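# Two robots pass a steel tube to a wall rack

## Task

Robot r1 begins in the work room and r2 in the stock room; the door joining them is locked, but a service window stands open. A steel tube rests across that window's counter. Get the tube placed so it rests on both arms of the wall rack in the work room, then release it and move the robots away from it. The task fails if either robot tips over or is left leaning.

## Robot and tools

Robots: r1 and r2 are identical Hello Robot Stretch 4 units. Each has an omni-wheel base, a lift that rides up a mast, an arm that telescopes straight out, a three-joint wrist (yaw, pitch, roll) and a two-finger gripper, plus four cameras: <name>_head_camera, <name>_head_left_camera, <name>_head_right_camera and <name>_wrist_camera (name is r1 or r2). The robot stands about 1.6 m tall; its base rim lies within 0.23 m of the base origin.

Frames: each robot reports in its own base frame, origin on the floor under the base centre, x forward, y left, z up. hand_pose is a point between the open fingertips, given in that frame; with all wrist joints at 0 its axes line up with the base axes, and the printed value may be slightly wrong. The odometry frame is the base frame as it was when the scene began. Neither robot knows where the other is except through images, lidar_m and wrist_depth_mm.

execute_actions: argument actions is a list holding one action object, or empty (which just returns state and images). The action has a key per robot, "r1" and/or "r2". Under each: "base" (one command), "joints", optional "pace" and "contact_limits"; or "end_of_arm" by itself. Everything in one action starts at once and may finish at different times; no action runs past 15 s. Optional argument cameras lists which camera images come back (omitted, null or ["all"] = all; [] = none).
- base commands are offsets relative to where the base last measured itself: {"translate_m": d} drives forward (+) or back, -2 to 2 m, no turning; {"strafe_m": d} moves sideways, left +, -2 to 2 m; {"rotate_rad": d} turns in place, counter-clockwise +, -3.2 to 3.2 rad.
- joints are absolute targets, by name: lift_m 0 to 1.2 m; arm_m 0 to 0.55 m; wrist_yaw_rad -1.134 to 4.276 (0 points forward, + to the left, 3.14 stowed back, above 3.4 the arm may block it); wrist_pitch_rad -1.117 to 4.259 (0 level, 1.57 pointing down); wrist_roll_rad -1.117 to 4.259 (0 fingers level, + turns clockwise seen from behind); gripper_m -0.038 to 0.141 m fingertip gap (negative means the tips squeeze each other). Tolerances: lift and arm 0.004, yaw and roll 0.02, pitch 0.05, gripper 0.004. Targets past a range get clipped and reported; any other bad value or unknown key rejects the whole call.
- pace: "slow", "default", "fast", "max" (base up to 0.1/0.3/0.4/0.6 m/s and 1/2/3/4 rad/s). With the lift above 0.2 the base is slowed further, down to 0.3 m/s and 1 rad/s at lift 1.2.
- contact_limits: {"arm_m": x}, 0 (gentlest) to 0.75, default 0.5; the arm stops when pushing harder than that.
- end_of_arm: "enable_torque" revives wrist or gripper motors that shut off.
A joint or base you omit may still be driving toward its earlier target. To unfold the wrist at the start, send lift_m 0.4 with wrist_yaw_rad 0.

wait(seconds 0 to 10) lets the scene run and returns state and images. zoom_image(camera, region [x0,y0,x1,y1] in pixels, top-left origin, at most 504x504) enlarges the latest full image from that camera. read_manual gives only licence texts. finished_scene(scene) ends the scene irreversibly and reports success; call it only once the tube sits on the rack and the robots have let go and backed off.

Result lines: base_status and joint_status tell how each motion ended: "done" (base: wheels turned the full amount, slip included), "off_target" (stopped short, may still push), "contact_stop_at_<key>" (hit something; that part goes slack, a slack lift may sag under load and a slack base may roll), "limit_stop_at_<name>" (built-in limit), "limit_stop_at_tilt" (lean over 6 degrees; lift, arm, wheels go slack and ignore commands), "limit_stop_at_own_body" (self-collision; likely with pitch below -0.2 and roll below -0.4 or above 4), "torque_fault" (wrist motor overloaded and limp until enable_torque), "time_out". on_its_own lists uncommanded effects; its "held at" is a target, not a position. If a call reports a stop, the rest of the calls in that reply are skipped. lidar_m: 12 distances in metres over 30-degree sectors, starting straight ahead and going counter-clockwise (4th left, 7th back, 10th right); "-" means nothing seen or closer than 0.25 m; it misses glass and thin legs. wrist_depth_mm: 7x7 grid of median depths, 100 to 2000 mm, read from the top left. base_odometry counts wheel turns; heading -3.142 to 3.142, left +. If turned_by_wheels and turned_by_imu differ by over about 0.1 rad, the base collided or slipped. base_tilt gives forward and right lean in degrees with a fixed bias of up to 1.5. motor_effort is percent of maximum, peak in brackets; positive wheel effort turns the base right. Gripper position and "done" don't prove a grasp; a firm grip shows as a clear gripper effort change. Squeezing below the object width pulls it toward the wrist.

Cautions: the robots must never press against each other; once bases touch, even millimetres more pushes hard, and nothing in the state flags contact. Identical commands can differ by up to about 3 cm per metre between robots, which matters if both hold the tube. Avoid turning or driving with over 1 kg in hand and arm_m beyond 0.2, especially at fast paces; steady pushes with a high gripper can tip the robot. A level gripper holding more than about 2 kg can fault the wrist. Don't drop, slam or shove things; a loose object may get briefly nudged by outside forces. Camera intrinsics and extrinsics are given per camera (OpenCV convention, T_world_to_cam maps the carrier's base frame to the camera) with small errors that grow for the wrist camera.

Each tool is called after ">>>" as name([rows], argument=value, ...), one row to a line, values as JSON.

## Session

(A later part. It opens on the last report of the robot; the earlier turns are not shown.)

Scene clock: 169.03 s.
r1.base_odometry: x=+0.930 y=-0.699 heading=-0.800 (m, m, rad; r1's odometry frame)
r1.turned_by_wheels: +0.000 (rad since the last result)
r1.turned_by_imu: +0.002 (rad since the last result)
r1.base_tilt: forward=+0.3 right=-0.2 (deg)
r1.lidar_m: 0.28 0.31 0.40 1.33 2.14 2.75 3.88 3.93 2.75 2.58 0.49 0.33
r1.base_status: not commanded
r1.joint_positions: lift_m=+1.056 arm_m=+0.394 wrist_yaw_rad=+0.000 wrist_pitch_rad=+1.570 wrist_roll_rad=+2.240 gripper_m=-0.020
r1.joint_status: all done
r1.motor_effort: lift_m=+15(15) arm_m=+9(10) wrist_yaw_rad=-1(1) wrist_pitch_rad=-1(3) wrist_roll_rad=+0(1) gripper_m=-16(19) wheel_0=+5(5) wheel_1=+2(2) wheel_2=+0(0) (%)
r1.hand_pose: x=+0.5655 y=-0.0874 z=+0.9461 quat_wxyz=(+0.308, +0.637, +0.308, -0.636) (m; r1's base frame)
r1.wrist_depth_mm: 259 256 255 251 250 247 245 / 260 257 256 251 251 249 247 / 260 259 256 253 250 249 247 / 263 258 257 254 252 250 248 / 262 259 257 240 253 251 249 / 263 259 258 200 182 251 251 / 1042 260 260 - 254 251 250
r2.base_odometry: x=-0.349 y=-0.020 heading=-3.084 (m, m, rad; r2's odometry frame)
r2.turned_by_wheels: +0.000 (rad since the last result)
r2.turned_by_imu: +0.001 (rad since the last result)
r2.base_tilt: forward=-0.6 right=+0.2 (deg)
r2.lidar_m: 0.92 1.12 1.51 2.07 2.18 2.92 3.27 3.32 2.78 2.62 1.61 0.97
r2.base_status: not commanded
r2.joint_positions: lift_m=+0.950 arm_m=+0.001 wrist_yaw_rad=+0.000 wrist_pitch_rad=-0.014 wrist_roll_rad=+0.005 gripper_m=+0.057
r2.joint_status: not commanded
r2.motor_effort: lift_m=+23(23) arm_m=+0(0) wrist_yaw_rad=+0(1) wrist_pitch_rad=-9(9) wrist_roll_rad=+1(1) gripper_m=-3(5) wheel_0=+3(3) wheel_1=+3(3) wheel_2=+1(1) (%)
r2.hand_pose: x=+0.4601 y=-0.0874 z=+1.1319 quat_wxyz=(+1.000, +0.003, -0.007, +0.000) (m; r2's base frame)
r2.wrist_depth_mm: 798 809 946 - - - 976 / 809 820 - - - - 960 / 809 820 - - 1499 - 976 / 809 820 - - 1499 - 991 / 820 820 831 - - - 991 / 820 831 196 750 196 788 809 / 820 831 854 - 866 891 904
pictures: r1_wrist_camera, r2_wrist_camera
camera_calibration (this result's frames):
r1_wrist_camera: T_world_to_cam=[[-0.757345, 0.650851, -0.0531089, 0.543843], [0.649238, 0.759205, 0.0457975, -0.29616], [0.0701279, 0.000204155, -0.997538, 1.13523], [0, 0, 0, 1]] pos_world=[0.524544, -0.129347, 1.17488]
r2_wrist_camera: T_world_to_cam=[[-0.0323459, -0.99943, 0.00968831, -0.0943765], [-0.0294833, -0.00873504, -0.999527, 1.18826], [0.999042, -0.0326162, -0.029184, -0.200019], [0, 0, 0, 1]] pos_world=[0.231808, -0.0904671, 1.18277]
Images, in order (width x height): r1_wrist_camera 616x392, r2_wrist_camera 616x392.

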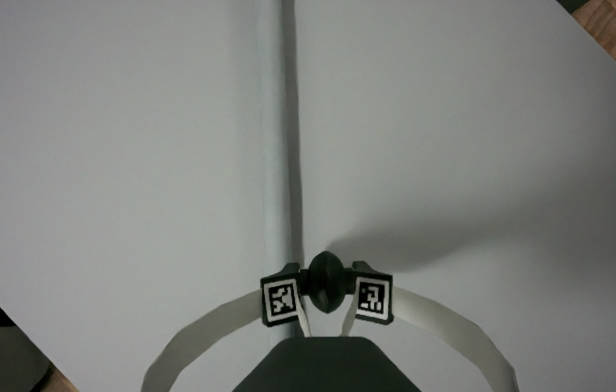

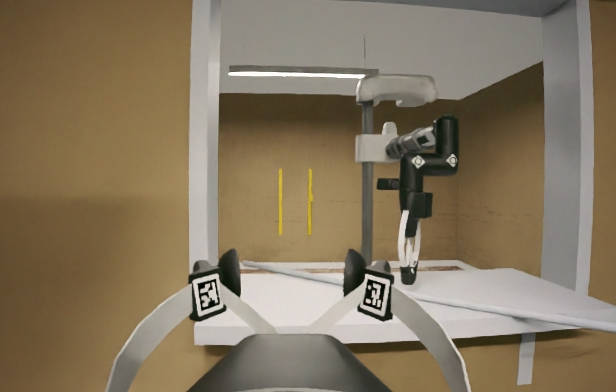

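>>> execute_actions([
  {"r1": {"joints": {"lift_m": 1.08, "gripper_m": 0.1, "arm_m": 0.44}}},
], cameras=["r1_wrist_camera", "r2_wrist_camera", "r1_head_right_camera", "r1_head_left_camera"])

Scene clock: 174.70 s.
r1.base_odometry: x=+0.930 y=-0.699 heading=-0.800 (m, m, rad; r1's odometry frame)
r1.turned_by_wheels: +0.000 (rad since the last result)
r1.turned_by_imu: +0.002 (rad since the last result)
r1.base_tilt: forward=+0.2 right=-0.2 (deg)
r1.lidar_m: 0.29 0.27 0.40 1.37 2.13 2.79 3.88 3.94 2.76 2.56 0.49 0.31
r1.base_status: not commanded
r1.joint_positions: lift_m=+1.080 arm_m=+0.438 wrist_yaw_rad=+0.000 wrist_pitch_rad=+1.570 wrist_roll_rad=+2.240 gripper_m=+0.100
r1.joint_status: all done
r1.motor_effort: lift_m=+23(23) arm_m=+8(8) wrist_yaw_rad=+0(2) wrist_pitch_rad=-2(2) wrist_roll_rad=+1(1) gripper_m=-3(17) wheel_0=+5(5) wheel_1=+2(1) wheel_2=+0(0) (%)
r1.hand_pose: x=+0.6096 y=-0.0874 z=+0.9694 quat_wxyz=(+0.308, +0.637, +0.308, -0.636) (m; r1's base frame)
r1.wrist_depth_mm: 281 279 278 274 273 271 268 / 282 281 279 276 272 270 268 / 283 281 278 277 274 272 270 / 285 281 281 277 276 273 271 / 1229 285 281 279 277 273 273 / 1138 285 211 278 276 273 272 / 1042 1229 282 - 277 276 273
r2.base_odometry: x=-0.349 y=-0.020 heading=-3.084 (m, m, rad; r2's odometry frame)
r2.turned_by_wheels: +0.000 (rad since the last result)
r2.turned_by_imu: +0.002 (rad since the last result)
r2.base_tilt: forward=-0.5 right=+0.1 (deg)
r2.lidar_m: 0.92 1.12 1.50 2.09 2.16 2.89 3.25 3.32 2.80 2.61 1.56 0.85
r2.base_status: not commanded
r2.joint_positions: lift_m=+0.950 arm_m=+0.001 wrist_yaw_rad=+0.000 wrist_pitch_rad=-0.014 wrist_roll_rad=+0.005 gripper_m=+0.057
r2.joint_status: not commanded
r2.motor_effort: lift_m=+22(23) arm_m=+0(0) wrist_yaw_rad=+0(0) wrist_pitch_rad=-10(9) wrist_roll_rad=-1(1) gripper_m=-5(4) wheel_0=+3(3) wheel_1=+3(3) wheel_2=+0(1) (%)
r2.hand_pose: x=+0.4601 y=-0.0874 z=+1.1319 quat_wxyz=(+1.000, +0.003, -0.007, +0.000) (m; r2's base frame)
r2.wrist_depth_mm: 809 809 960 - - - 960 / 809 820 - - - - 991 / 809 820 - - 1464 - 991 / 820 820 - - 1499 - 991 / 831 831 831 - - - 991 / 831 820 196 741 196 798 820 / 820 831 842 - 878 891 904
pictures: r1_head_left_camera, r1_head_right_camera, r1_wrist_camera, r2_wrist_camera
camera_calibration (this result's frames):
r1_wrist_camera: T_world_to_cam=[[-0.757297, 0.650898, -0.0532321, 0.578531], [0.649277, 0.759165, 0.0459031, -0.325952], [0.0702901, 0.000199852, -0.997527, 1.15525], [0, 0, 0, 1]] pos_world=[0.56855, -0.129344, 1.19815]
r2_wrist_camera: T_world_to_cam=[[-0.0323459, -0.99943, 0.0096883, -0.0943765], [-0.0294832, -0.00873503, -0.999527, 1.18826], [0.999042, -0.0326162, -0.0291839, -0.200019], [0, 0, 0, 1]] pos_world=[0.231808, -0.0904671, 1.18277]
Images, in order (width x height): r1_head_left_camera 420x672, r1_head_right_camera 420x672, r1_wrist_camera 616x392, r2_wrist_camera 616x392.

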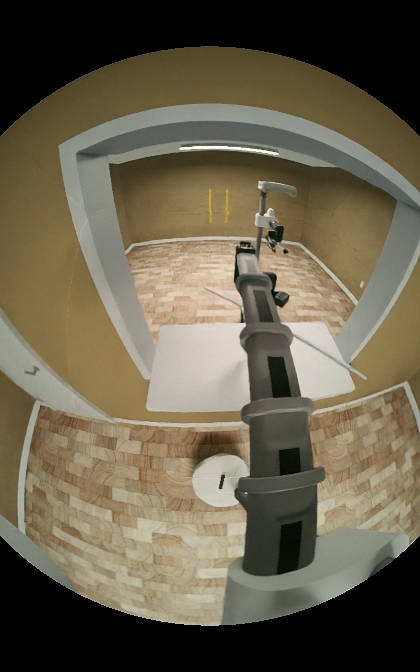

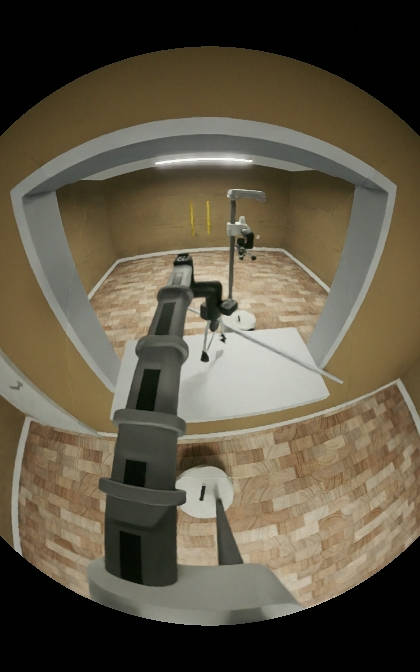

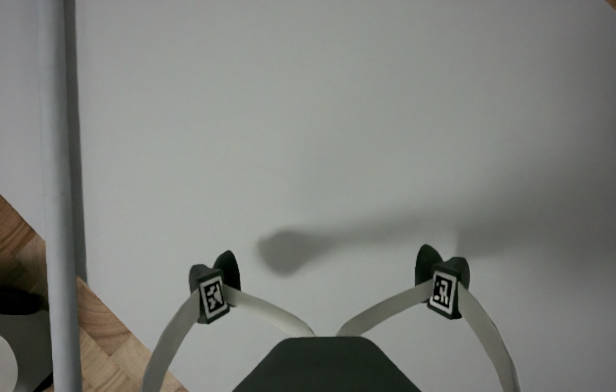

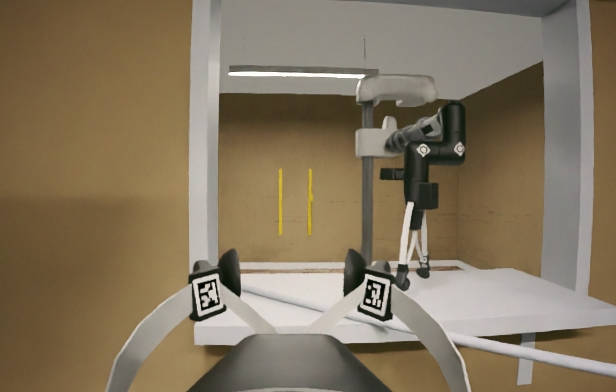

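>>> execute_actions(actions=[], cameras=["r1_wrist_camera", "r2_head_camera", "r1_head_right_camera", "r1_head_left_camera"])

Scene clock: 178.10 s.
r1.base_odometry: x=+0.930 y=-0.699 heading=-0.800 (m, m, rad; r1's odometry frame)
r1.turned_by_wheels: +0.000 (rad since the last result)
r1.turned_by_imu: +0.001 (rad since the last result)
r1.base_tilt: forward=+0.2 right=-0.2 (deg)
r1.lidar_m: 0.27 0.29 0.39 1.34 2.13 2.77 3.91 3.94 2.77 2.56 0.48 0.32
r1.base_status: not commanded
r1.joint_positions: lift_m=+1.080 arm_m=+0.438 wrist_yaw_rad=+0.000 wrist_pitch_rad=+1.570 wrist_roll_rad=+2.240 gripper_m=+0.100
r1.joint_status: all done
r1.motor_effort: lift_m=+23(23) arm_m=+9(8) wrist_yaw_rad=+0(2) wrist_pitch_rad=+0(2) wrist_roll_rad=+0(1) gripper_m=-3(17) wheel_0=+5(5) wheel_1=+2(1) wheel_2=+0(0) (%)
r1.hand_pose: x=+0.6096 y=-0.0874 z=+0.9694 quat_wxyz=(+0.308, +0.637, +0.308, -0.636) (m; r1's base frame)
r1.wrist_depth_mm: 281 279 277 274 273 270 267 / 281 281 279 277 273 271 270 / 282 282 278 276 273 271 270 / 286 283 281 279 273 272 271 / 283 283 282 277 276 272 270 / 1118 285 210 278 276 273 272 / 1008 1255 283 - 276 274 274
r2.base_odometry: x=-0.349 y=-0.020 heading=-3.084 (m, m, rad; r2's odometry frame)
r2.turned_by_wheels: +0.000 (rad since the last result)
r2.turned_by_imu: +0.001 (rad since the last result)
r2.base_tilt: forward=-0.7 right=+0.1 (deg)
r2.lidar_m: 0.92 1.08 1.48 2.09 2.15 2.89 3.27 3.34 2.77 2.61 1.60 0.85
r2.base_status: not commanded
r2.joint_positions: lift_m=+0.950 arm_m=+0.001 wrist_yaw_rad=+0.000 wrist_pitch_rad=-0.014 wrist_roll_rad=+0.005 gripper_m=+0.057
r2.joint_status: not commanded
r2.motor_effort: lift_m=+22(23) arm_m=+0(0) wrist_yaw_rad=+1(0) wrist_pitch_rad=-9(9) wrist_roll_rad=+1(1) gripper_m=-2(4) wheel_0=+3(3) wheel_1=+3(3) wheel_2=+1(1) (%)
r2.hand_pose: x=+0.4601 y=-0.0874 z=+1.1319 quat_wxyz=(+1.000, +0.003, -0.007, +0.000) (m; r2's base frame)
r2.wrist_depth_mm: 809 820 960 - - - 960 / 809 820 - - - - 976 / 809 820 - - 1464 - 991 / 820 820 - - 1537 - 991 / 820 831 831 - - - 991 / 820 831 196 750 196 788 809 / 820 831 854 - 878 891 917
pictures: r1_head_left_camera, r1_head_right_camera, r1_wrist_camera, r2_head_camera
camera_calibration (this result's frames):
r1_wrist_camera: T_world_to_cam=[[-0.757297, 0.650898, -0.053232, 0.578531], [0.649277, 0.759165, 0.045903, -0.325952], [0.07029, 0.00019985, -0.997527, 1.15525], [0, 0, 0, 1]] pos_world=[0.56855, -0.129344, 1.19815]
Images, in order (width x height): r1_head_left_camera 420x672, r1_head_right_camera 420x672, r1_wrist_camera 616x392, r2_head_camera 420x560.

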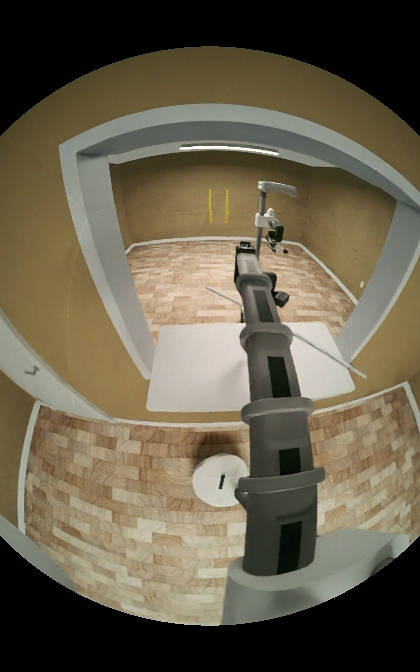

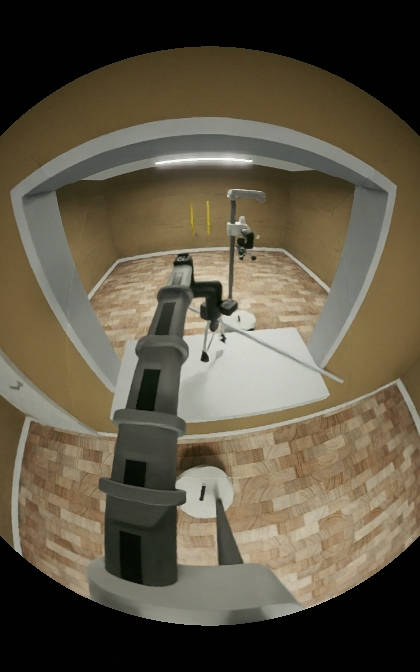

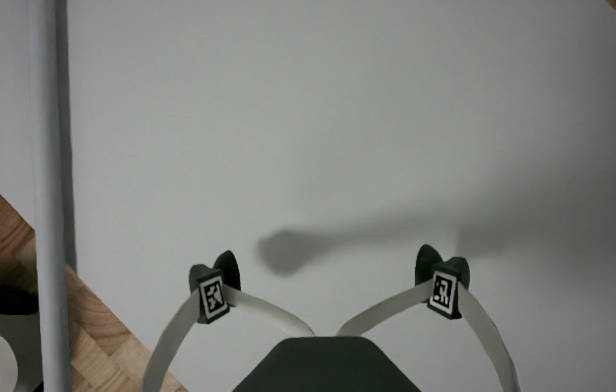

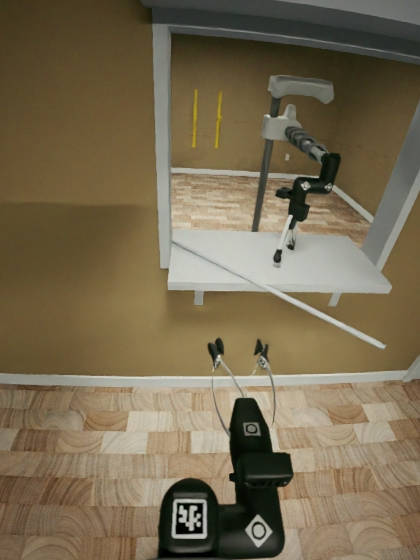

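>>> execute_actions([
  {"r1": {"base": {"strafe_m": -0.21}, "joints": {"lift_m": 1.1, "gripper_m": 0.1, "arm_m": 0.525}}},
], cameras=["r1_wrist_camera", "r2_head_camera", "r1_head_right_camera", "r1_head_left_camera"])

Scene clock: 203.20 s.
r1.base_odometry: x=+0.780 y=-0.846 heading=-0.800 (m, m, rad; r1's odometry frame)
r1.turned_by_wheels: +0.000 (rad since the last result)
r1.turned_by_imu: +0.002 (rad since the last result)
r1.base_tilt: forward=+0.3 right=-0.1 (deg)
r1.lidar_m: 0.31 0.32 0.41 1.32 2.34 3.07 3.88 3.79 2.54 2.42 0.52 0.32
r1.base_status: done
r1.joint_positions: lift_m=+1.100 arm_m=+0.523 wrist_yaw_rad=+0.000 wrist_pitch_rad=+1.570 wrist_roll_rad=+2.240 gripper_m=+0.100
r1.joint_status: all done
r1.motor_effort: lift_m=+23(23) arm_m=+9(12) wrist_yaw_rad=-3(2) wrist_pitch_rad=-2(1) wrist_roll_rad=-2(0) gripper_m=-2(5) wheel_0=+4(13) wheel_1=-4(18) wheel_2=+0(0) (%)
r1.hand_pose: x=+0.6946 y=-0.0874 z=+0.9894 quat_wxyz=(+0.308, +0.637, +0.308, -0.636) (m; r1's base frame)
r1.wrist_depth_mm: 1229 301 297 294 290 289 286 / 1229 300 297 296 293 290 289 / 1229 301 300 297 294 290 289 / 1229 1229 300 297 294 291 290 / 1255 1229 301 297 296 293 290 / 1255 1229 211 297 296 293 291 / 1025 1182 1205 - 297 296 293
r2.base_odometry: x=-0.349 y=-0.020 heading=-3.084 (m, m, rad; r2's odometry frame)
r2.turned_by_wheels: +0.000 (rad since the last result)
r2.turned_by_imu: +0.002 (rad since the last result)
r2.base_tilt: forward=-0.6 right=+0.1 (deg)
r2.lidar_m: 0.92 1.11 1.50 2.10 2.16 2.88 3.27 3.33 2.79 2.61 1.58 0.84
r2.base_status: not commanded
r2.joint_positions: lift_m=+0.950 arm_m=+0.001 wrist_yaw_rad=+0.000 wrist_pitch_rad=-0.014 wrist_roll_rad=+0.005 gripper_m=+0.057
r2.joint_status: not commanded
r2.motor_effort: lift_m=+22(22) arm_m=+0(0) wrist_yaw_rad=+1(1) wrist_pitch_rad=-10(9) wrist_roll_rad=+1(0) gripper_m=-2(4) wheel_0=+3(3) wheel_1=+3(3) wheel_2=+0(0) (%)
r2.hand_pose: x=+0.4601 y=-0.0874 z=+1.1319 quat_wxyz=(+1.000, +0.003, -0.007, +0.000) (m; r2's base frame)
r2.wrist_depth_mm: 809 809 946 - - - 976 / 809 820 - - - - 976 / 809 820 - 1537 - - 991 / 809 820 - - - - 991 / 820 831 831 - - - 976 / 820 831 196 741 196 798 820 / 820 831 854 - 878 891 904
pictures: r1_head_left_camera, r1_head_right_camera, r1_wrist_camera, r2_head_camera
camera_calibration (this result's frames):
r1_wrist_camera: T_world_to_cam=[[-0.757309, 0.650879, -0.053288, 0.644055], [0.649255, 0.759181, 0.045951, -0.382112], [0.0703637, 0.000201596, -0.997521, 1.16917], [0, 0, 0, 1]] pos_world=[0.653569, -0.129345, 1.21815]
Images, in order (width x height): r1_head_left_camera 420x672, r1_head_right_camera 420x672, r1_wrist_camera 616x392, r2_head_camera 420x560.

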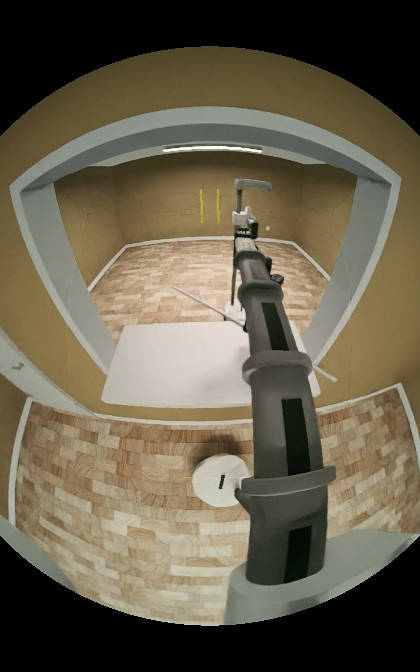

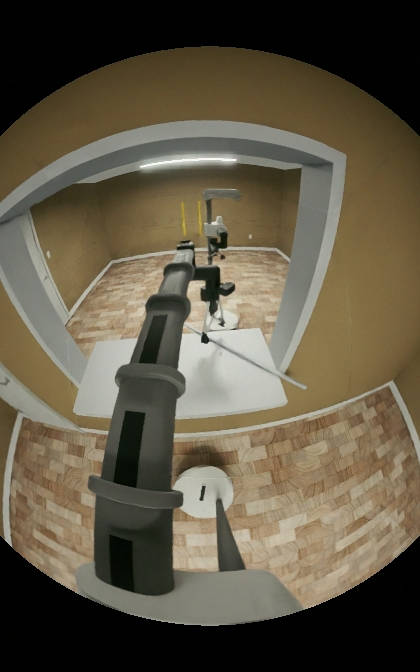

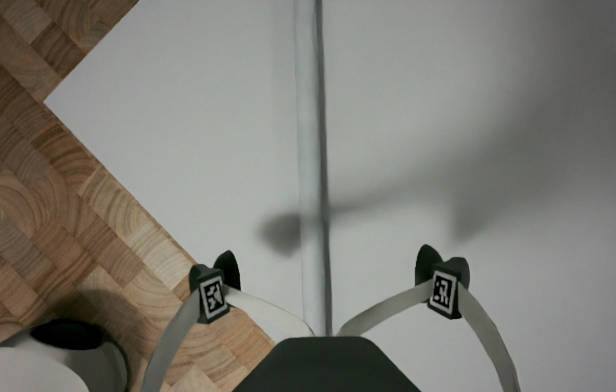

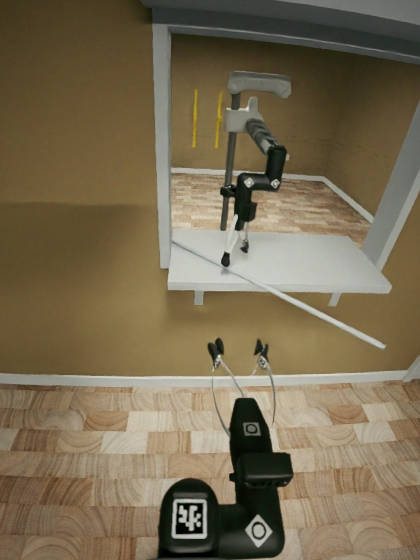

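>>> execute_actions([
  {"r1": {"joints": {"lift_m": 1.044, "gripper_m": 0.06, "arm_m": 0.541}}},
], cameras=["r1_wrist_camera", "r2_head_camera", "r2_wrist_camera"])

Scene clock: 211.13 s.
r1.base_odometry: x=+0.780 y=-0.846 heading=-0.800 (m, m, rad; r1's odometry frame)
r1.turned_by_wheels: +0.000 (rad since the last result)
r1.turned_by_imu: +0.002 (rad since the last result)
r1.base_tilt: forward=+0.3 right=-0.2 (deg)
r1.lidar_m: 0.29 0.33 0.43 1.31 2.34 3.08 3.87 3.78 2.58 2.41 0.51 0.34
r1.base_status: not commanded
r1.joint_positions: lift_m=+1.045 arm_m=+0.539 wrist_yaw_rad=+0.000 wrist_pitch_rad=+1.568 wrist_roll_rad=+2.240 gripper_m=+0.060
r1.joint_status: all done
r1.motor_effort: lift_m=+13(22) arm_m=+9(10) wrist_yaw_rad=-2(0) wrist_pitch_rad=+4(1) wrist_roll_rad=-1(1) gripper_m=-4(5) wheel_0=+3(3) wheel_1=-4(4) wheel_2=+0(0) (%)
r1.hand_pose: x=+0.7110 y=-0.0874 z=+0.9342 quat_wxyz=(+0.308, +0.637, +0.308, -0.636) (m; r1's base frame)
r1.wrist_depth_mm: 249 245 244 241 237 236 235 / 250 247 244 242 239 236 236 / 1160 248 245 242 240 238 236 / 1160 248 246 243 240 239 237 / 1160 1205 247 244 240 240 236 / 1182 1182 214 231 191 240 239 / 991 1138 1182 - 243 241 239
r2.base_odometry: x=-0.349 y=-0.020 heading=-3.084 (m, m, rad; r2's odometry frame)
r2.turned_by_wheels: +0.000 (rad since the last result)
r2.turned_by_imu: +0.001 (rad since the last result)
r2.base_tilt: forward=-0.5 right=+0.3 (deg)
r2.lidar_m: 0.92 1.11 1.49 2.09 2.18 2.88 3.26 3.31 2.78 2.60 1.58 0.84
r2.base_status: not commanded
r2.joint_positions: lift_m=+0.950 arm_m=+0.001 wrist_yaw_rad=+0.000 wrist_pitch_rad=-0.014 wrist_roll_rad=+0.005 gripper_m=+0.057
r2.joint_status: not commanded
r2.motor_effort: lift_m=+22(23) arm_m=-1(1) wrist_yaw_rad=+1(0) wrist_pitch_rad=-10(8) wrist_roll_rad=+1(1) gripper_m=-4(3) wheel_0=+3(3) wheel_1=+3(3) wheel_2=+0(1) (%)
r2.hand_pose: x=+0.4601 y=-0.0874 z=+1.1319 quat_wxyz=(+1.000, +0.003, -0.007, +0.000) (m; r2's base frame)
r2.wrist_depth_mm: 809 820 946 - - - 976 / 809 809 - - - - 976 / 809 820 - - - - 991 / 820 820 - - - - 991 / 820 831 842 - - - 991 / 831 831 196 741 196 798 809 / 831 831 842 - 878 891 904
pictures: r1_wrist_camera, r2_head_camera, r2_wrist_camera
camera_calibration (this result's frames):
r1_wrist_camera: T_world_to_cam=[[-0.757215, 0.650902, -0.0543204, 0.654426], [0.649215, 0.759161, 0.0468362, -0.391017], [0.0717237, 0.000199437, -0.997425, 1.11197], [0, 0, 0, 1]] pos_world=[0.669642, -0.129344, 1.16297]
r2_wrist_camera: T_world_to_cam=[[-0.0323459, -0.99943, 0.0096883, -0.0943765], [-0.0294832, -0.00873504, -0.999527, 1.18826], [0.999042, -0.0326162, -0.0291839, -0.200019], [0, 0, 0, 1]] pos_world=[0.231808, -0.0904671, 1.18277]
Images, in order (width x height): r1_wrist_camera 616x392, r2_head_camera 420x560, r2_wrist_camera 616x392.

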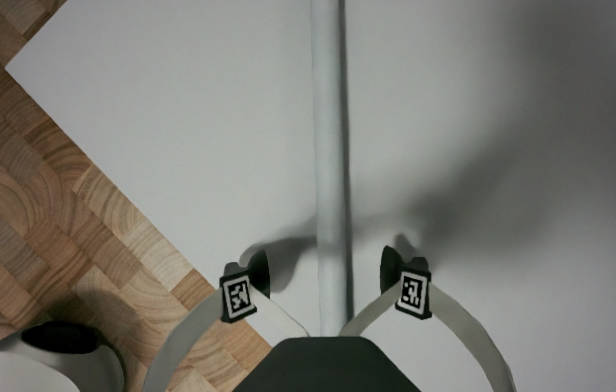

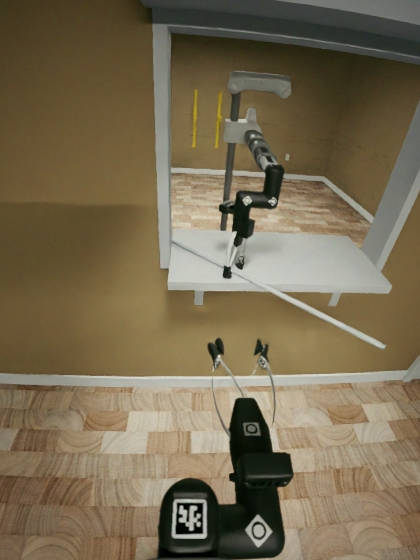

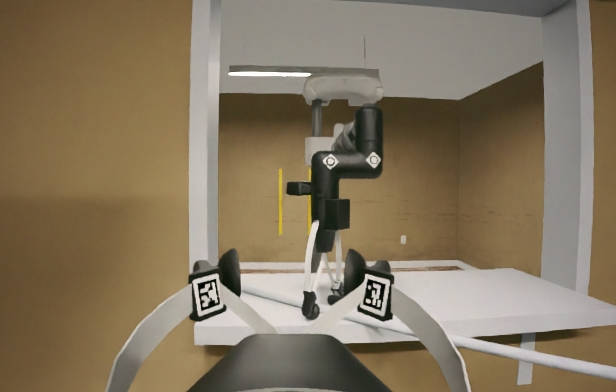

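>>> execute_actions([
  {"r1": {"joints": {"gripper_m": -0.02}}},
], cameras=["r1_wrist_camera", "r2_head_camera", "r2_wrist_camera"])

Scene clock: 215.67 s.
r1.base_odometry: x=+0.780 y=-0.846 heading=-0.800 (m, m, rad; r1's odometry frame)
r1.turned_by_wheels: +0.000 (rad since the last result)
r1.turned_by_imu: +0.002 (rad since the last result)
r1.base_tilt: forward=+0.3 right=-0.2 (deg)
r1.lidar_m: 0.29 0.31 0.39 1.31 2.36 3.04 3.88 3.75 2.55 2.43 0.53 0.36
r1.base_status: not commanded
r1.joint_positions: lift_m=+1.044 arm_m=+0.539 wrist_yaw_rad=+0.000 wrist_pitch_rad=+1.570 wrist_roll_rad=+2.240 gripper_m=-0.019
r1.joint_status: all done
r1.motor_effort: lift_m=+16(16) arm_m=+9(9) wrist_yaw_rad=-2(1) wrist_pitch_rad=-3(2) wrist_roll_rad=-1(1) gripper_m=-24(22) wheel_0=+3(4) wheel_1=-4(4) wheel_2=+0(0) (%)
r1.hand_pose: x=+0.7105 y=-0.0874 z=+0.9340 quat_wxyz=(+0.308, +0.637, +0.308, -0.636) (m; r1's base frame)
r1.wrist_depth_mm: 245 244 241 236 238 236 234 / 245 245 241 239 237 236 234 / 1182 244 242 240 237 236 235 / 1160 246 243 241 239 237 236 / 1182 1160 243 220 240 237 236 / 1182 1160 181 221 178 238 237 / 976 1098 1182 - 240 239 237
r2.base_odometry: x=-0.349 y=-0.020 heading=-3.084 (m, m, rad; r2's odometry frame)
r2.turned_by_wheels: +0.000 (rad since the last result)
r2.turned_by_imu: +0.001 (rad since the last result)
r2.base_tilt: forward=-0.5 right=+0.2 (deg)
r2.lidar_m: 0.92 1.11 1.49 2.09 2.18 2.89 3.24 3.33 2.79 2.63 1.60 0.84
r2.base_status: not commanded
r2.joint_positions: lift_m=+0.950 arm_m=+0.001 wrist_yaw_rad=+0.000 wrist_pitch_rad=-0.014 wrist_roll_rad=+0.005 gripper_m=+0.057
r2.joint_status: not commanded
r2.motor_effort: lift_m=+22(23) arm_m=-1(0) wrist_yaw_rad=+0(0) wrist_pitch_rad=-10(7) wrist_roll_rad=-1(0) gripper_m=-6(3) wheel_0=+3(3) wheel_1=+3(3) wheel_2=+0(1) (%)
r2.hand_pose: x=+0.4601 y=-0.0874 z=+1.1319 quat_wxyz=(+1.000, +0.003, -0.007, +0.000) (m; r2's base frame)
r2.wrist_depth_mm: 798 820 946 - - - 960 / 809 820 - - - - 960 / 809 820 - - - - 991 / 831 820 - - - - 991 / 820 831 842 - - - 991 / 831 831 196 750 196 798 820 / 820 831 842 - 878 891 891
pictures: r1_wrist_camera, r2_head_camera, r2_wrist_camera
camera_calibration (this result's frames):
r1_wrist_camera: T_world_to_cam=[[-0.757258, 0.650952, -0.0531216, 0.652984], [0.649338, 0.759119, 0.0458083, -0.389843], [0.0701446, 0.000194902, -0.997537, 1.11299], [0, 0, 0, 1]] pos_world=[0.669547, -0.129341, 1.16279]
r2_wrist_camera: T_world_to_cam=[[-0.0323461, -0.99943, 0.0096883, -0.0943765], [-0.0294834, -0.00873503, -0.999527, 1.18826], [0.999042, -0.0326164, -0.029184, -0.200019], [0, 0, 0, 1]] pos_world=[0.231808, -0.0904671, 1.18277]
Images, in order (width x height): r1_wrist_camera 616x392, r2_head_camera 420x560, r2_wrist_camera 616x392.

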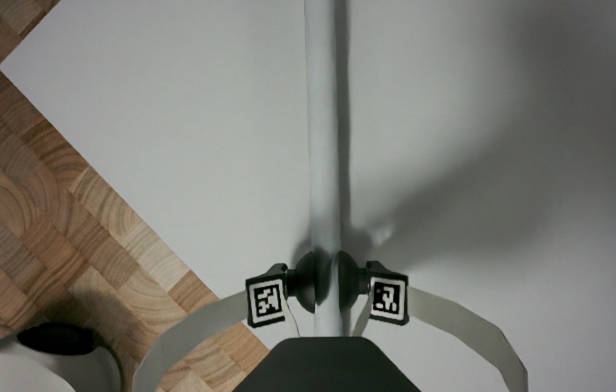

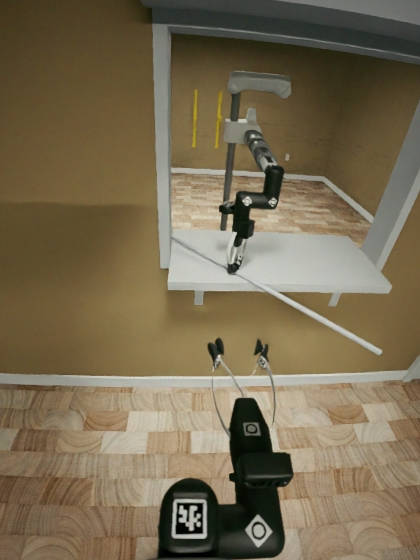

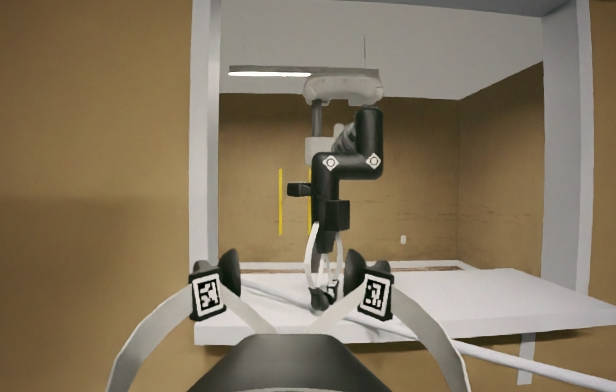

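>>> execute_actions([
  {"r1": {"joints": {"arm_m": 0.33}, "pace": "slow"}},
], cameras=["r1_wrist_camera", "r2_head_camera", "r1_head_right_camera", "r1_head_left_camera"])

Scene clock: 235.07 s.
r1.base_odometry: x=+0.780 y=-0.846 heading=-0.800 (m, m, rad; r1's odometry frame)
r1.turned_by_wheels: +0.000 (rad since the last result)
r1.turned_by_imu: +0.003 (rad since the last result)
r1.base_tilt: forward=+0.2 right=-0.2 (deg)
r1.lidar_m: 0.31 0.31 0.43 1.31 2.34 3.06 3.87 3.78 2.58 2.40 0.42 0.35
r1.base_status: not commanded
r1.joint_positions: lift_m=+1.044 arm_m=+0.332 wrist_yaw_rad=+0.000 wrist_pitch_rad=+1.570 wrist_roll_rad=+2.240 gripper_m=-0.019
r1.joint_status: all done
r1.motor_effort: lift_m=+16(16) arm_m=-9(9) wrist_yaw_rad=-2(2) wrist_pitch_rad=+0(0) wrist_roll_rad=-2(2) gripper_m=-24(23) wheel_0=+4(3) wheel_1=-4(4) wheel_2=+0(0) (%)
r1.hand_pose: x=+0.5029 y=-0.0874 z=+0.9340 quat_wxyz=(+0.308, +0.637, +0.308, -0.636) (m; r1's base frame)
r1.wrist_depth_mm: 246 244 242 238 238 1118 1118 / 246 245 242 239 238 237 931 / 247 245 244 242 239 237 917 / 248 245 244 241 238 238 237 / 250 247 245 222 239 238 236 / 250 248 180 220 180 237 238 / 251 249 247 - 242 240 239
r2.base_odometry: x=-0.349 y=-0.020 heading=-3.084 (m, m, rad; r2's odometry frame)
r2.turned_by_wheels: +0.000 (rad since the last result)
r2.turned_by_imu: +0.002 (rad since the last result)
r2.base_tilt: forward=-0.6 right=+0.1 (deg)
r2.lidar_m: 0.92 1.10 1.48 2.09 2.19 2.89 3.27 3.33 2.77 2.62 1.57 0.98
r2.base_status: not commanded
r2.joint_positions: lift_m=+0.950 arm_m=+0.001 wrist_yaw_rad=+0.000 wrist_pitch_rad=-0.014 wrist_roll_rad=+0.005 gripper_m=+0.057
r2.joint_status: not commanded
r2.motor_effort: lift_m=+23(22) arm_m=+0(0) wrist_yaw_rad=+1(1) wrist_pitch_rad=-9(9) wrist_roll_rad=+0(0) gripper_m=-5(4) wheel_0=+3(3) wheel_1=+2(3) wheel_2=+1(0) (%)
r2.hand_pose: x=+0.4601 y=-0.0874 z=+1.1319 quat_wxyz=(+1.000, +0.003, -0.007, +0.000) (m; r2's base frame)
r2.wrist_depth_mm: 809 809 960 - - - 960 / 809 820 - - - - 991 / 809 831 - - - - 991 / 820 831 - - - - 991 / 820 831 831 1576 - - 976 / 820 831 196 750 196 788 778 / 820 831 842 - 878 904 917
pictures: r1_head_left_camera, r1_head_right_camera, r1_wrist_camera, r2_head_camera
camera_calibration (this result's frames):
r1_wrist_camera: T_world_to_cam=[[-0.757134, 0.651061, -0.0535547, 0.496082], [0.649421, 0.759026, 0.0461799, -0.255396], [0.0707153, 0.000184899, -0.997497, 1.12723], [0, 0, 0, 1]] pos_world=[0.461748, -0.129335, 1.16277]
Images, in order (width x height): r1_head_left_camera 420x672, r1_head_right_camera 420x672, r1_wrist_camera 616x392, r2_head_camera 420x560.

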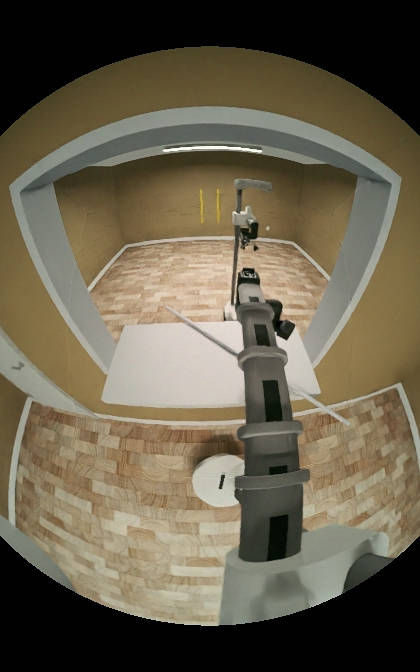

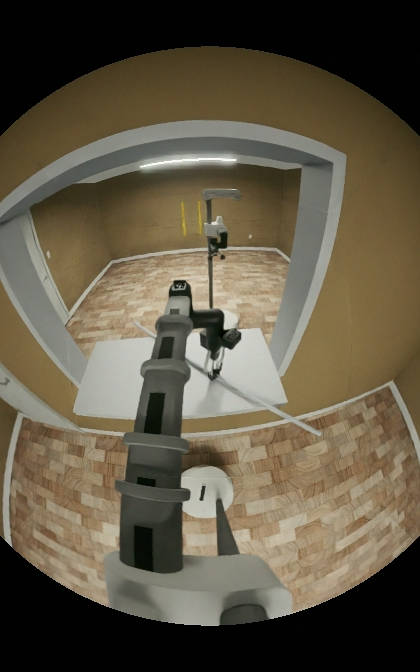

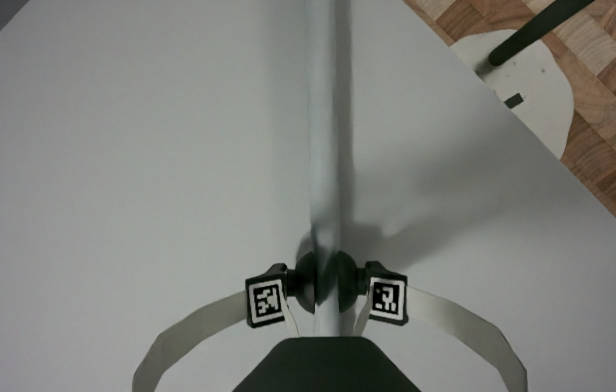

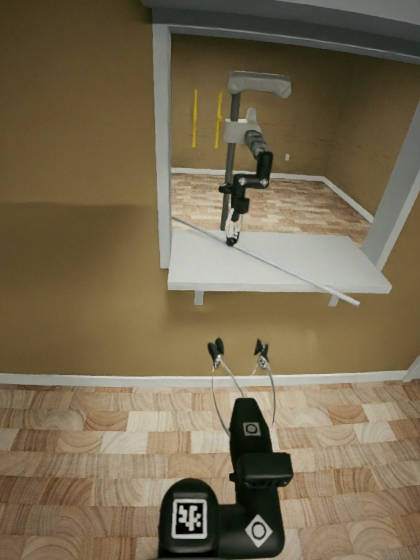

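>>> zoom_image(camera="r1_head_right_camera", region=[110, 290, 340, 450])

>>> zoom_image(camera="r1_head_left_camera", region=[140, 280, 370, 440])

Region (110, 290, 340, 450) of r1_head_right_camera's 420x672 image, scaled by 2.191, with more detail than that image has; it fills the top 351 rows of this view, and the rest is white.

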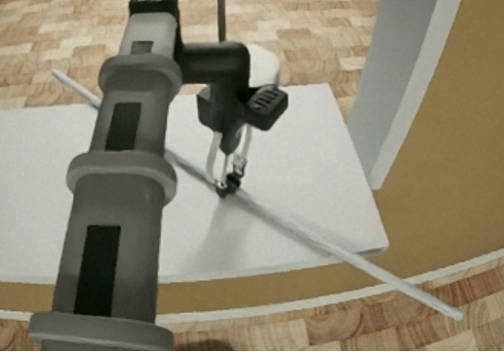

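Region (140, 280, 370, 440) of r1_head_left_camera's 420x672 image, scaled by 2.191, with more detail than that image has; it fills the top 351 rows of this view, and the rest is white.

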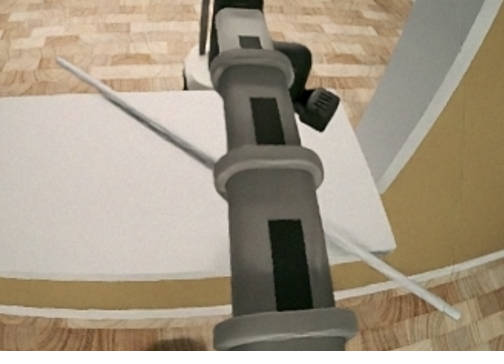

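>>> execute_actions([
  {"r1": {"joints": {"gripper_m": 0.05, "lift_m": 1.047}}},
], cameras=["r1_wrist_camera"])

>>> execute_actions([
  {"r1": {"base": {"strafe_m": 0.04}, "joints": {"arm_m": 0.364}, "pace": "slow"}},
], cameras=["r1_wrist_camera", "r1_head_right_camera"])

Scene clock: 258.03 s.
r1.base_odometry: x=+0.780 y=-0.846 heading=-0.800 (m, m, rad; r1's odometry frame)
r1.turned_by_wheels: +0.000 (rad since the last result)
r1.turned_by_imu: +0.002 (rad since the last result)
r1.base_tilt: forward=+0.3 right=-0.1 (deg)
r1.lidar_m: 0.31 0.31 0.44 1.27 2.35 3.06 3.87 3.76 2.57 2.41 0.43 0.31
r1.base_status: not commanded
r1.joint_positions: lift_m=+1.047 arm_m=+0.332 wrist_yaw_rad=+0.000 wrist_pitch_rad=+1.570 wrist_roll_rad=+2.240 gripper_m=+0.050
r1.joint_status: all done
r1.motor_effort: lift_m=+24(22) arm_m=-9(8) wrist_yaw_rad=-3(1) wrist_pitch_rad=+0(1) wrist_roll_rad=-1(3) gripper_m=-5(23) wheel_0=+3(4) wheel_1=-4(4) wheel_2=+0(0) (%)
r1.hand_pose: x=+0.5028 y=-0.0874 z=+0.9363 quat_wxyz=(+0.308, +0.637, +0.308, -0.636) (m; r1's base frame)
r1.wrist_depth_mm: 249 246 243 242 241 1118 1078 / 250 248 246 244 241 891 917 / 251 249 247 243 242 238 931 / 251 249 247 243 243 240 239 / 252 250 248 246 242 241 239 / 254 251 195 232 193 241 241 / 254 251 250 - 245 242 242
r2.base_odometry: x=-0.349 y=-0.020 heading=-3.084 (m, m, rad; r2's odometry frame)
r2.turned_by_wheels: +0.000 (rad since the last result)
r2.turned_by_imu: +0.001 (rad since the last result)
r2.base_tilt: forward=-0.6 right=+0.0 (deg)
r2.lidar_m: 0.92 1.10 1.51 2.09 2.15 2.89 3.26 3.32 2.78 2.62 1.60 0.97
r2.base_status: not commanded
r2.joint_positions: lift_m=+0.950 arm_m=+0.001 wrist_yaw_rad=+0.000 wrist_pitch_rad=-0.014 wrist_roll_rad=+0.005 gripper_m=+0.057
r2.joint_status: not commanded
r2.motor_effort: lift_m=+23(22) arm_m=+0(0) wrist_yaw_rad=+1(0) wrist_pitch_rad=-8(10) wrist_roll_rad=+0(1) gripper_m=-4(6) wheel_0=+3(3) wheel_1=+3(2) wheel_2=+1(1) (%)
r2.hand_pose: x=+0.4601 y=-0.0874 z=+1.1319 quat_wxyz=(+1.000, +0.003, -0.007, +0.000) (m; r2's base frame)
r2.wrist_depth_mm: 809 809 946 - - - 960 / 809 820 - - - - 976 / 809 820 - - - - 991 / 809 831 - - - - 991 / 809 831 831 1537 - - 976 / 820 831 196 741 196 798 778 / 831 831 842 - 878 891 904
pictures: r1_wrist_camera
camera_calibration (this result's frames):
r1_wrist_camera: T_world_to_cam=[[-0.757153, 0.65106, -0.0532979, 0.495889], [0.649436, 0.759026, 0.0459597, -0.255231], [0.070377, 0.000184947, -0.99752, 1.12974], [0, 0, 0, 1]] pos_world=[0.461711, -0.129335, 1.1651]
Images, in order (width x height): r1_wrist_camera 616x392.

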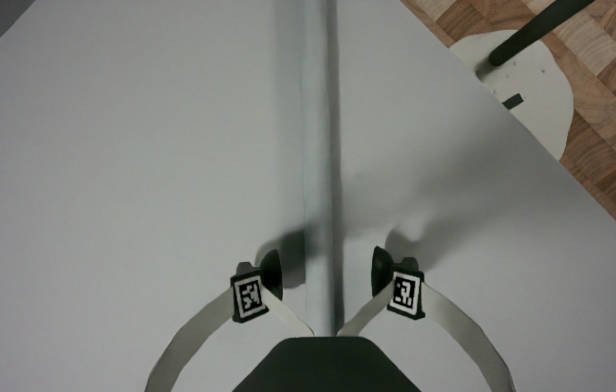

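Scene clock: 259.50 s.
r1.base_odometry: x=+0.809 y=-0.818 heading=-0.800 (m, m, rad; r1's odometry frame)
r1.turned_by_wheels: +0.000 (rad since the last result)
r1.turned_by_imu: +0.000 (rad since the last result)
r1.base_tilt: forward=+0.2 right=-0.2 (deg)
r1.lidar_m: 0.29 0.31 0.42 1.29 2.31 2.99 3.90 3.83 2.61 2.46 0.47 0.34
r1.base_status: done
r1.joint_positions: lift_m=+1.047 arm_m=+0.362 wrist_yaw_rad=+0.000 wrist_pitch_rad=+1.570 wrist_roll_rad=+2.240 gripper_m=+0.050
r1.joint_status: all done
r1.motor_effort: lift_m=+24(24) arm_m=+9(9) wrist_yaw_rad=+0(0) wrist_pitch_rad=-2(1) wrist_roll_rad=+0(2) gripper_m=-4(5) wheel_0=-6(8) wheel_1=+4(10) wheel_2=+0(1) (%)
r1.hand_pose: x=+0.5336 y=-0.0874 z=+0.9363 quat_wxyz=(+0.308, +0.637, +0.308, -0.636) (m; r1's base frame)
r1.wrist_depth_mm: 250 247 244 242 241 238 1118 / 249 249 245 243 242 239 904 / 251 248 245 243 241 238 237 / 251 250 248 244 242 240 239 / 252 250 247 245 244 241 240 / 254 251 195 230 193 241 240 / 254 251 248 - 245 241 242
r2.base_odometry: x=-0.349 y=-0.020 heading=-3.084 (m, m, rad; r2's odometry frame)
r2.turned_by_wheels: +0.000 (rad since the last result)
r2.turned_by_imu: +0.000 (rad since the last result)
r2.base_tilt: forward=-0.7 right=+0.2 (deg)
r2.lidar_m: 0.92 1.11 1.50 2.09 2.17 2.87 3.26 3.33 2.78 2.62 1.61 0.98
r2.base_status: not commanded
r2.joint_positions: lift_m=+0.950 arm_m=+0.001 wrist_yaw_rad=+0.000 wrist_pitch_rad=-0.014 wrist_roll_rad=+0.005 gripper_m=+0.057
r2.joint_status: not commanded
r2.motor_effort: lift_m=+22(22) arm_m=-1(1) wrist_yaw_rad=+0(1) wrist_pitch_rad=-9(9) wrist_roll_rad=-1(0) gripper_m=-5(3) wheel_0=+3(2) wheel_1=+3(2) wheel_2=+0(1) (%)
r2.hand_pose: x=+0.4601 y=-0.0874 z=+1.1319 quat_wxyz=(+1.000, +0.003, -0.007, +0.000) (m; r2's base frame)
r2.wrist_depth_mm: 809 820 960 - - - 960 / 809 820 - - - - 976 / 809 820 - - - - 991 / 809 831 - - - - 991 / 809 831 842 - - - 991 / 820 820 196 741 196 788 778 / 831 831 842 - 878 891 904
pictures: r1_head_right_camera, r1_wrist_camera
camera_calibration (this result's frames):
r1_wrist_camera: T_world_to_cam=[[-0.757153, 0.65106, -0.0532979, 0.519216], [0.649436, 0.759026, 0.0459597, -0.275239], [0.070377, 0.000184964, -0.99752, 1.12758], [0, 0, 0, 1]] pos_world=[0.49252, -0.129335, 1.1651]
Images, in order (width x height): r1_head_right_camera 420x672, r1_wrist_camera 616x392.

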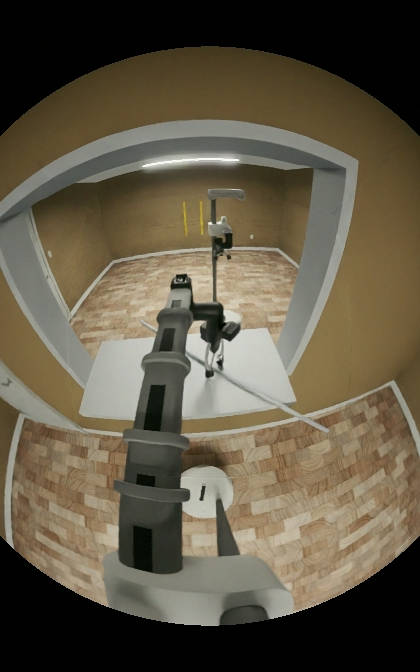

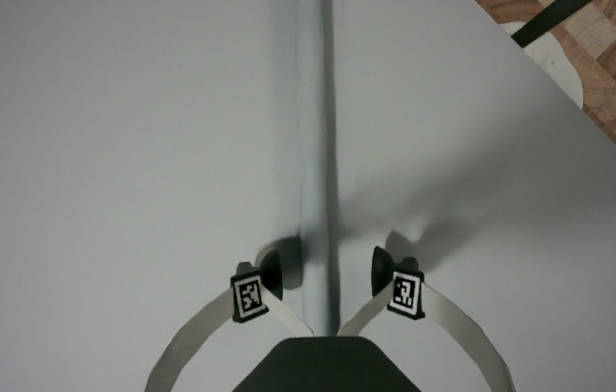

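>>> execute_actions([
  {"r1": {"joints": {"gripper_m": -0.025, "lift_m": 1.042}}},
], cameras=["r1_wrist_camera", "r2_head_camera"])

Scene clock: 263.20 s.
r1.base_odometry: x=+0.809 y=-0.818 heading=-0.800 (m, m, rad; r1's odometry frame)
r1.turned_by_wheels: +0.000 (rad since the last result)
r1.turned_by_imu: +0.002 (rad since the last result)
r1.base_tilt: forward=+0.2 right=-0.2 (deg)
r1.lidar_m: 0.30 0.31 0.41 1.32 2.31 3.01 3.87 3.85 2.63 2.44 0.45 0.33
r1.base_status: not commanded
r1.joint_positions: lift_m=+1.042 arm_m=+0.362 wrist_yaw_rad=+0.000 wrist_pitch_rad=+1.570 wrist_roll_rad=+2.240 gripper_m=-0.024
r1.joint_status: all done
r1.motor_effort: lift_m=+16(21) arm_m=+8(9) wrist_yaw_rad=-2(0) wrist_pitch_rad=-2(2) wrist_roll_rad=+1(1) gripper_m=-24(26) wheel_0=-7(6) wheel_1=+4(4) wheel_2=+0(0) (%)
r1.hand_pose: x=+0.5337 y=-0.0874 z=+0.9320 quat_wxyz=(+0.308, +0.637, +0.308, -0.636) (m; r1's base frame)
r1.wrist_depth_mm: 243 240 239 236 236 234 1118 / 244 241 238 236 236 234 917 / 246 242 240 238 237 236 233 / 246 243 242 238 237 236 234 / 246 244 242 239 238 236 234 / 248 245 180 216 180 237 234 / 248 246 244 - 239 237 236
r2.base_odometry: x=-0.349 y=-0.020 heading=-3.084 (m, m, rad; r2's odometry frame)
r2.turned_by_wheels: +0.000 (rad since the last result)
r2.turned_by_imu: +0.001 (rad since the last result)
r2.base_tilt: forward=-0.6 right=+0.2 (deg)
r2.lidar_m: 0.92 1.09 1.48 2.10 2.16 2.91 3.25 3.34 2.79 2.62 1.61 0.95
r2.base_status: not commanded
r2.joint_positions: lift_m=+0.950 arm_m=+0.001 wrist_yaw_rad=+0.000 wrist_pitch_rad=-0.014 wrist_roll_rad=+0.005 gripper_m=+0.057
r2.joint_status: not commanded
r2.motor_effort: lift_m=+22(23) arm_m=-1(0) wrist_yaw_rad=+0(0) wrist_pitch_rad=-12(9) wrist_roll_rad=+2(1) gripper_m=-5(6) wheel_0=+3(3) wheel_1=+3(3) wheel_2=+0(1) (%)
r2.hand_pose: x=+0.4601 y=-0.0874 z=+1.1319 quat_wxyz=(+1.000, +0.003, -0.007, +0.000) (m; r2's base frame)
r2.wrist_depth_mm: 798 820 960 - - - 976 / 809 820 - - - - 976 / 809 831 - - - - 991 / 809 831 - - - - 991 / 820 831 842 - - - 991 / 831 831 196 750 196 768 778 / 831 831 842 - 878 891 904
pictures: r1_wrist_camera, r2_head_camera
camera_calibration (this result's frames):
r1_wrist_camera: T_world_to_cam=[[-0.757165, 0.651037, -0.0534025, 0.519156], [0.649406, 0.759046, 0.0460494, -0.275166], [0.0705148, 0.000187105, -0.997511, 1.12315], [0, 0, 0, 1]] pos_world=[0.492583, -0.129337, 1.16075]
Images, in order (width x height): r1_wrist_camera 616x392, r2_head_camera 420x560.

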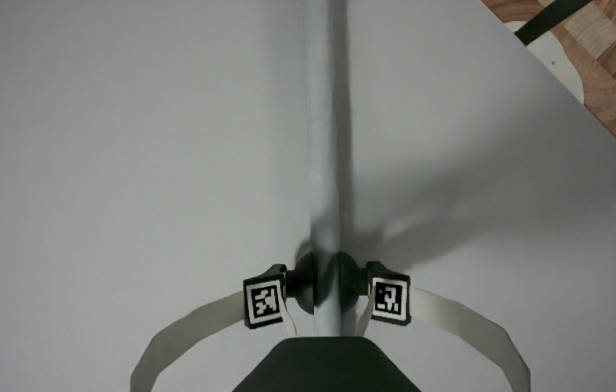

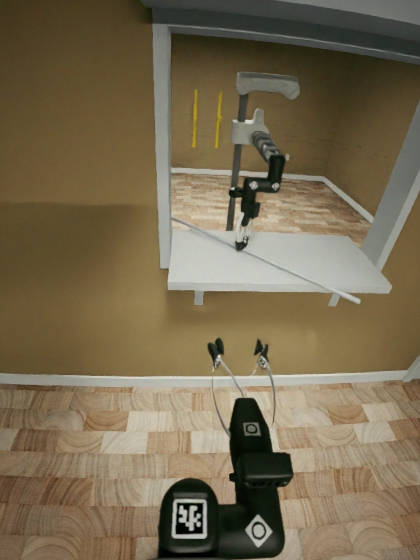

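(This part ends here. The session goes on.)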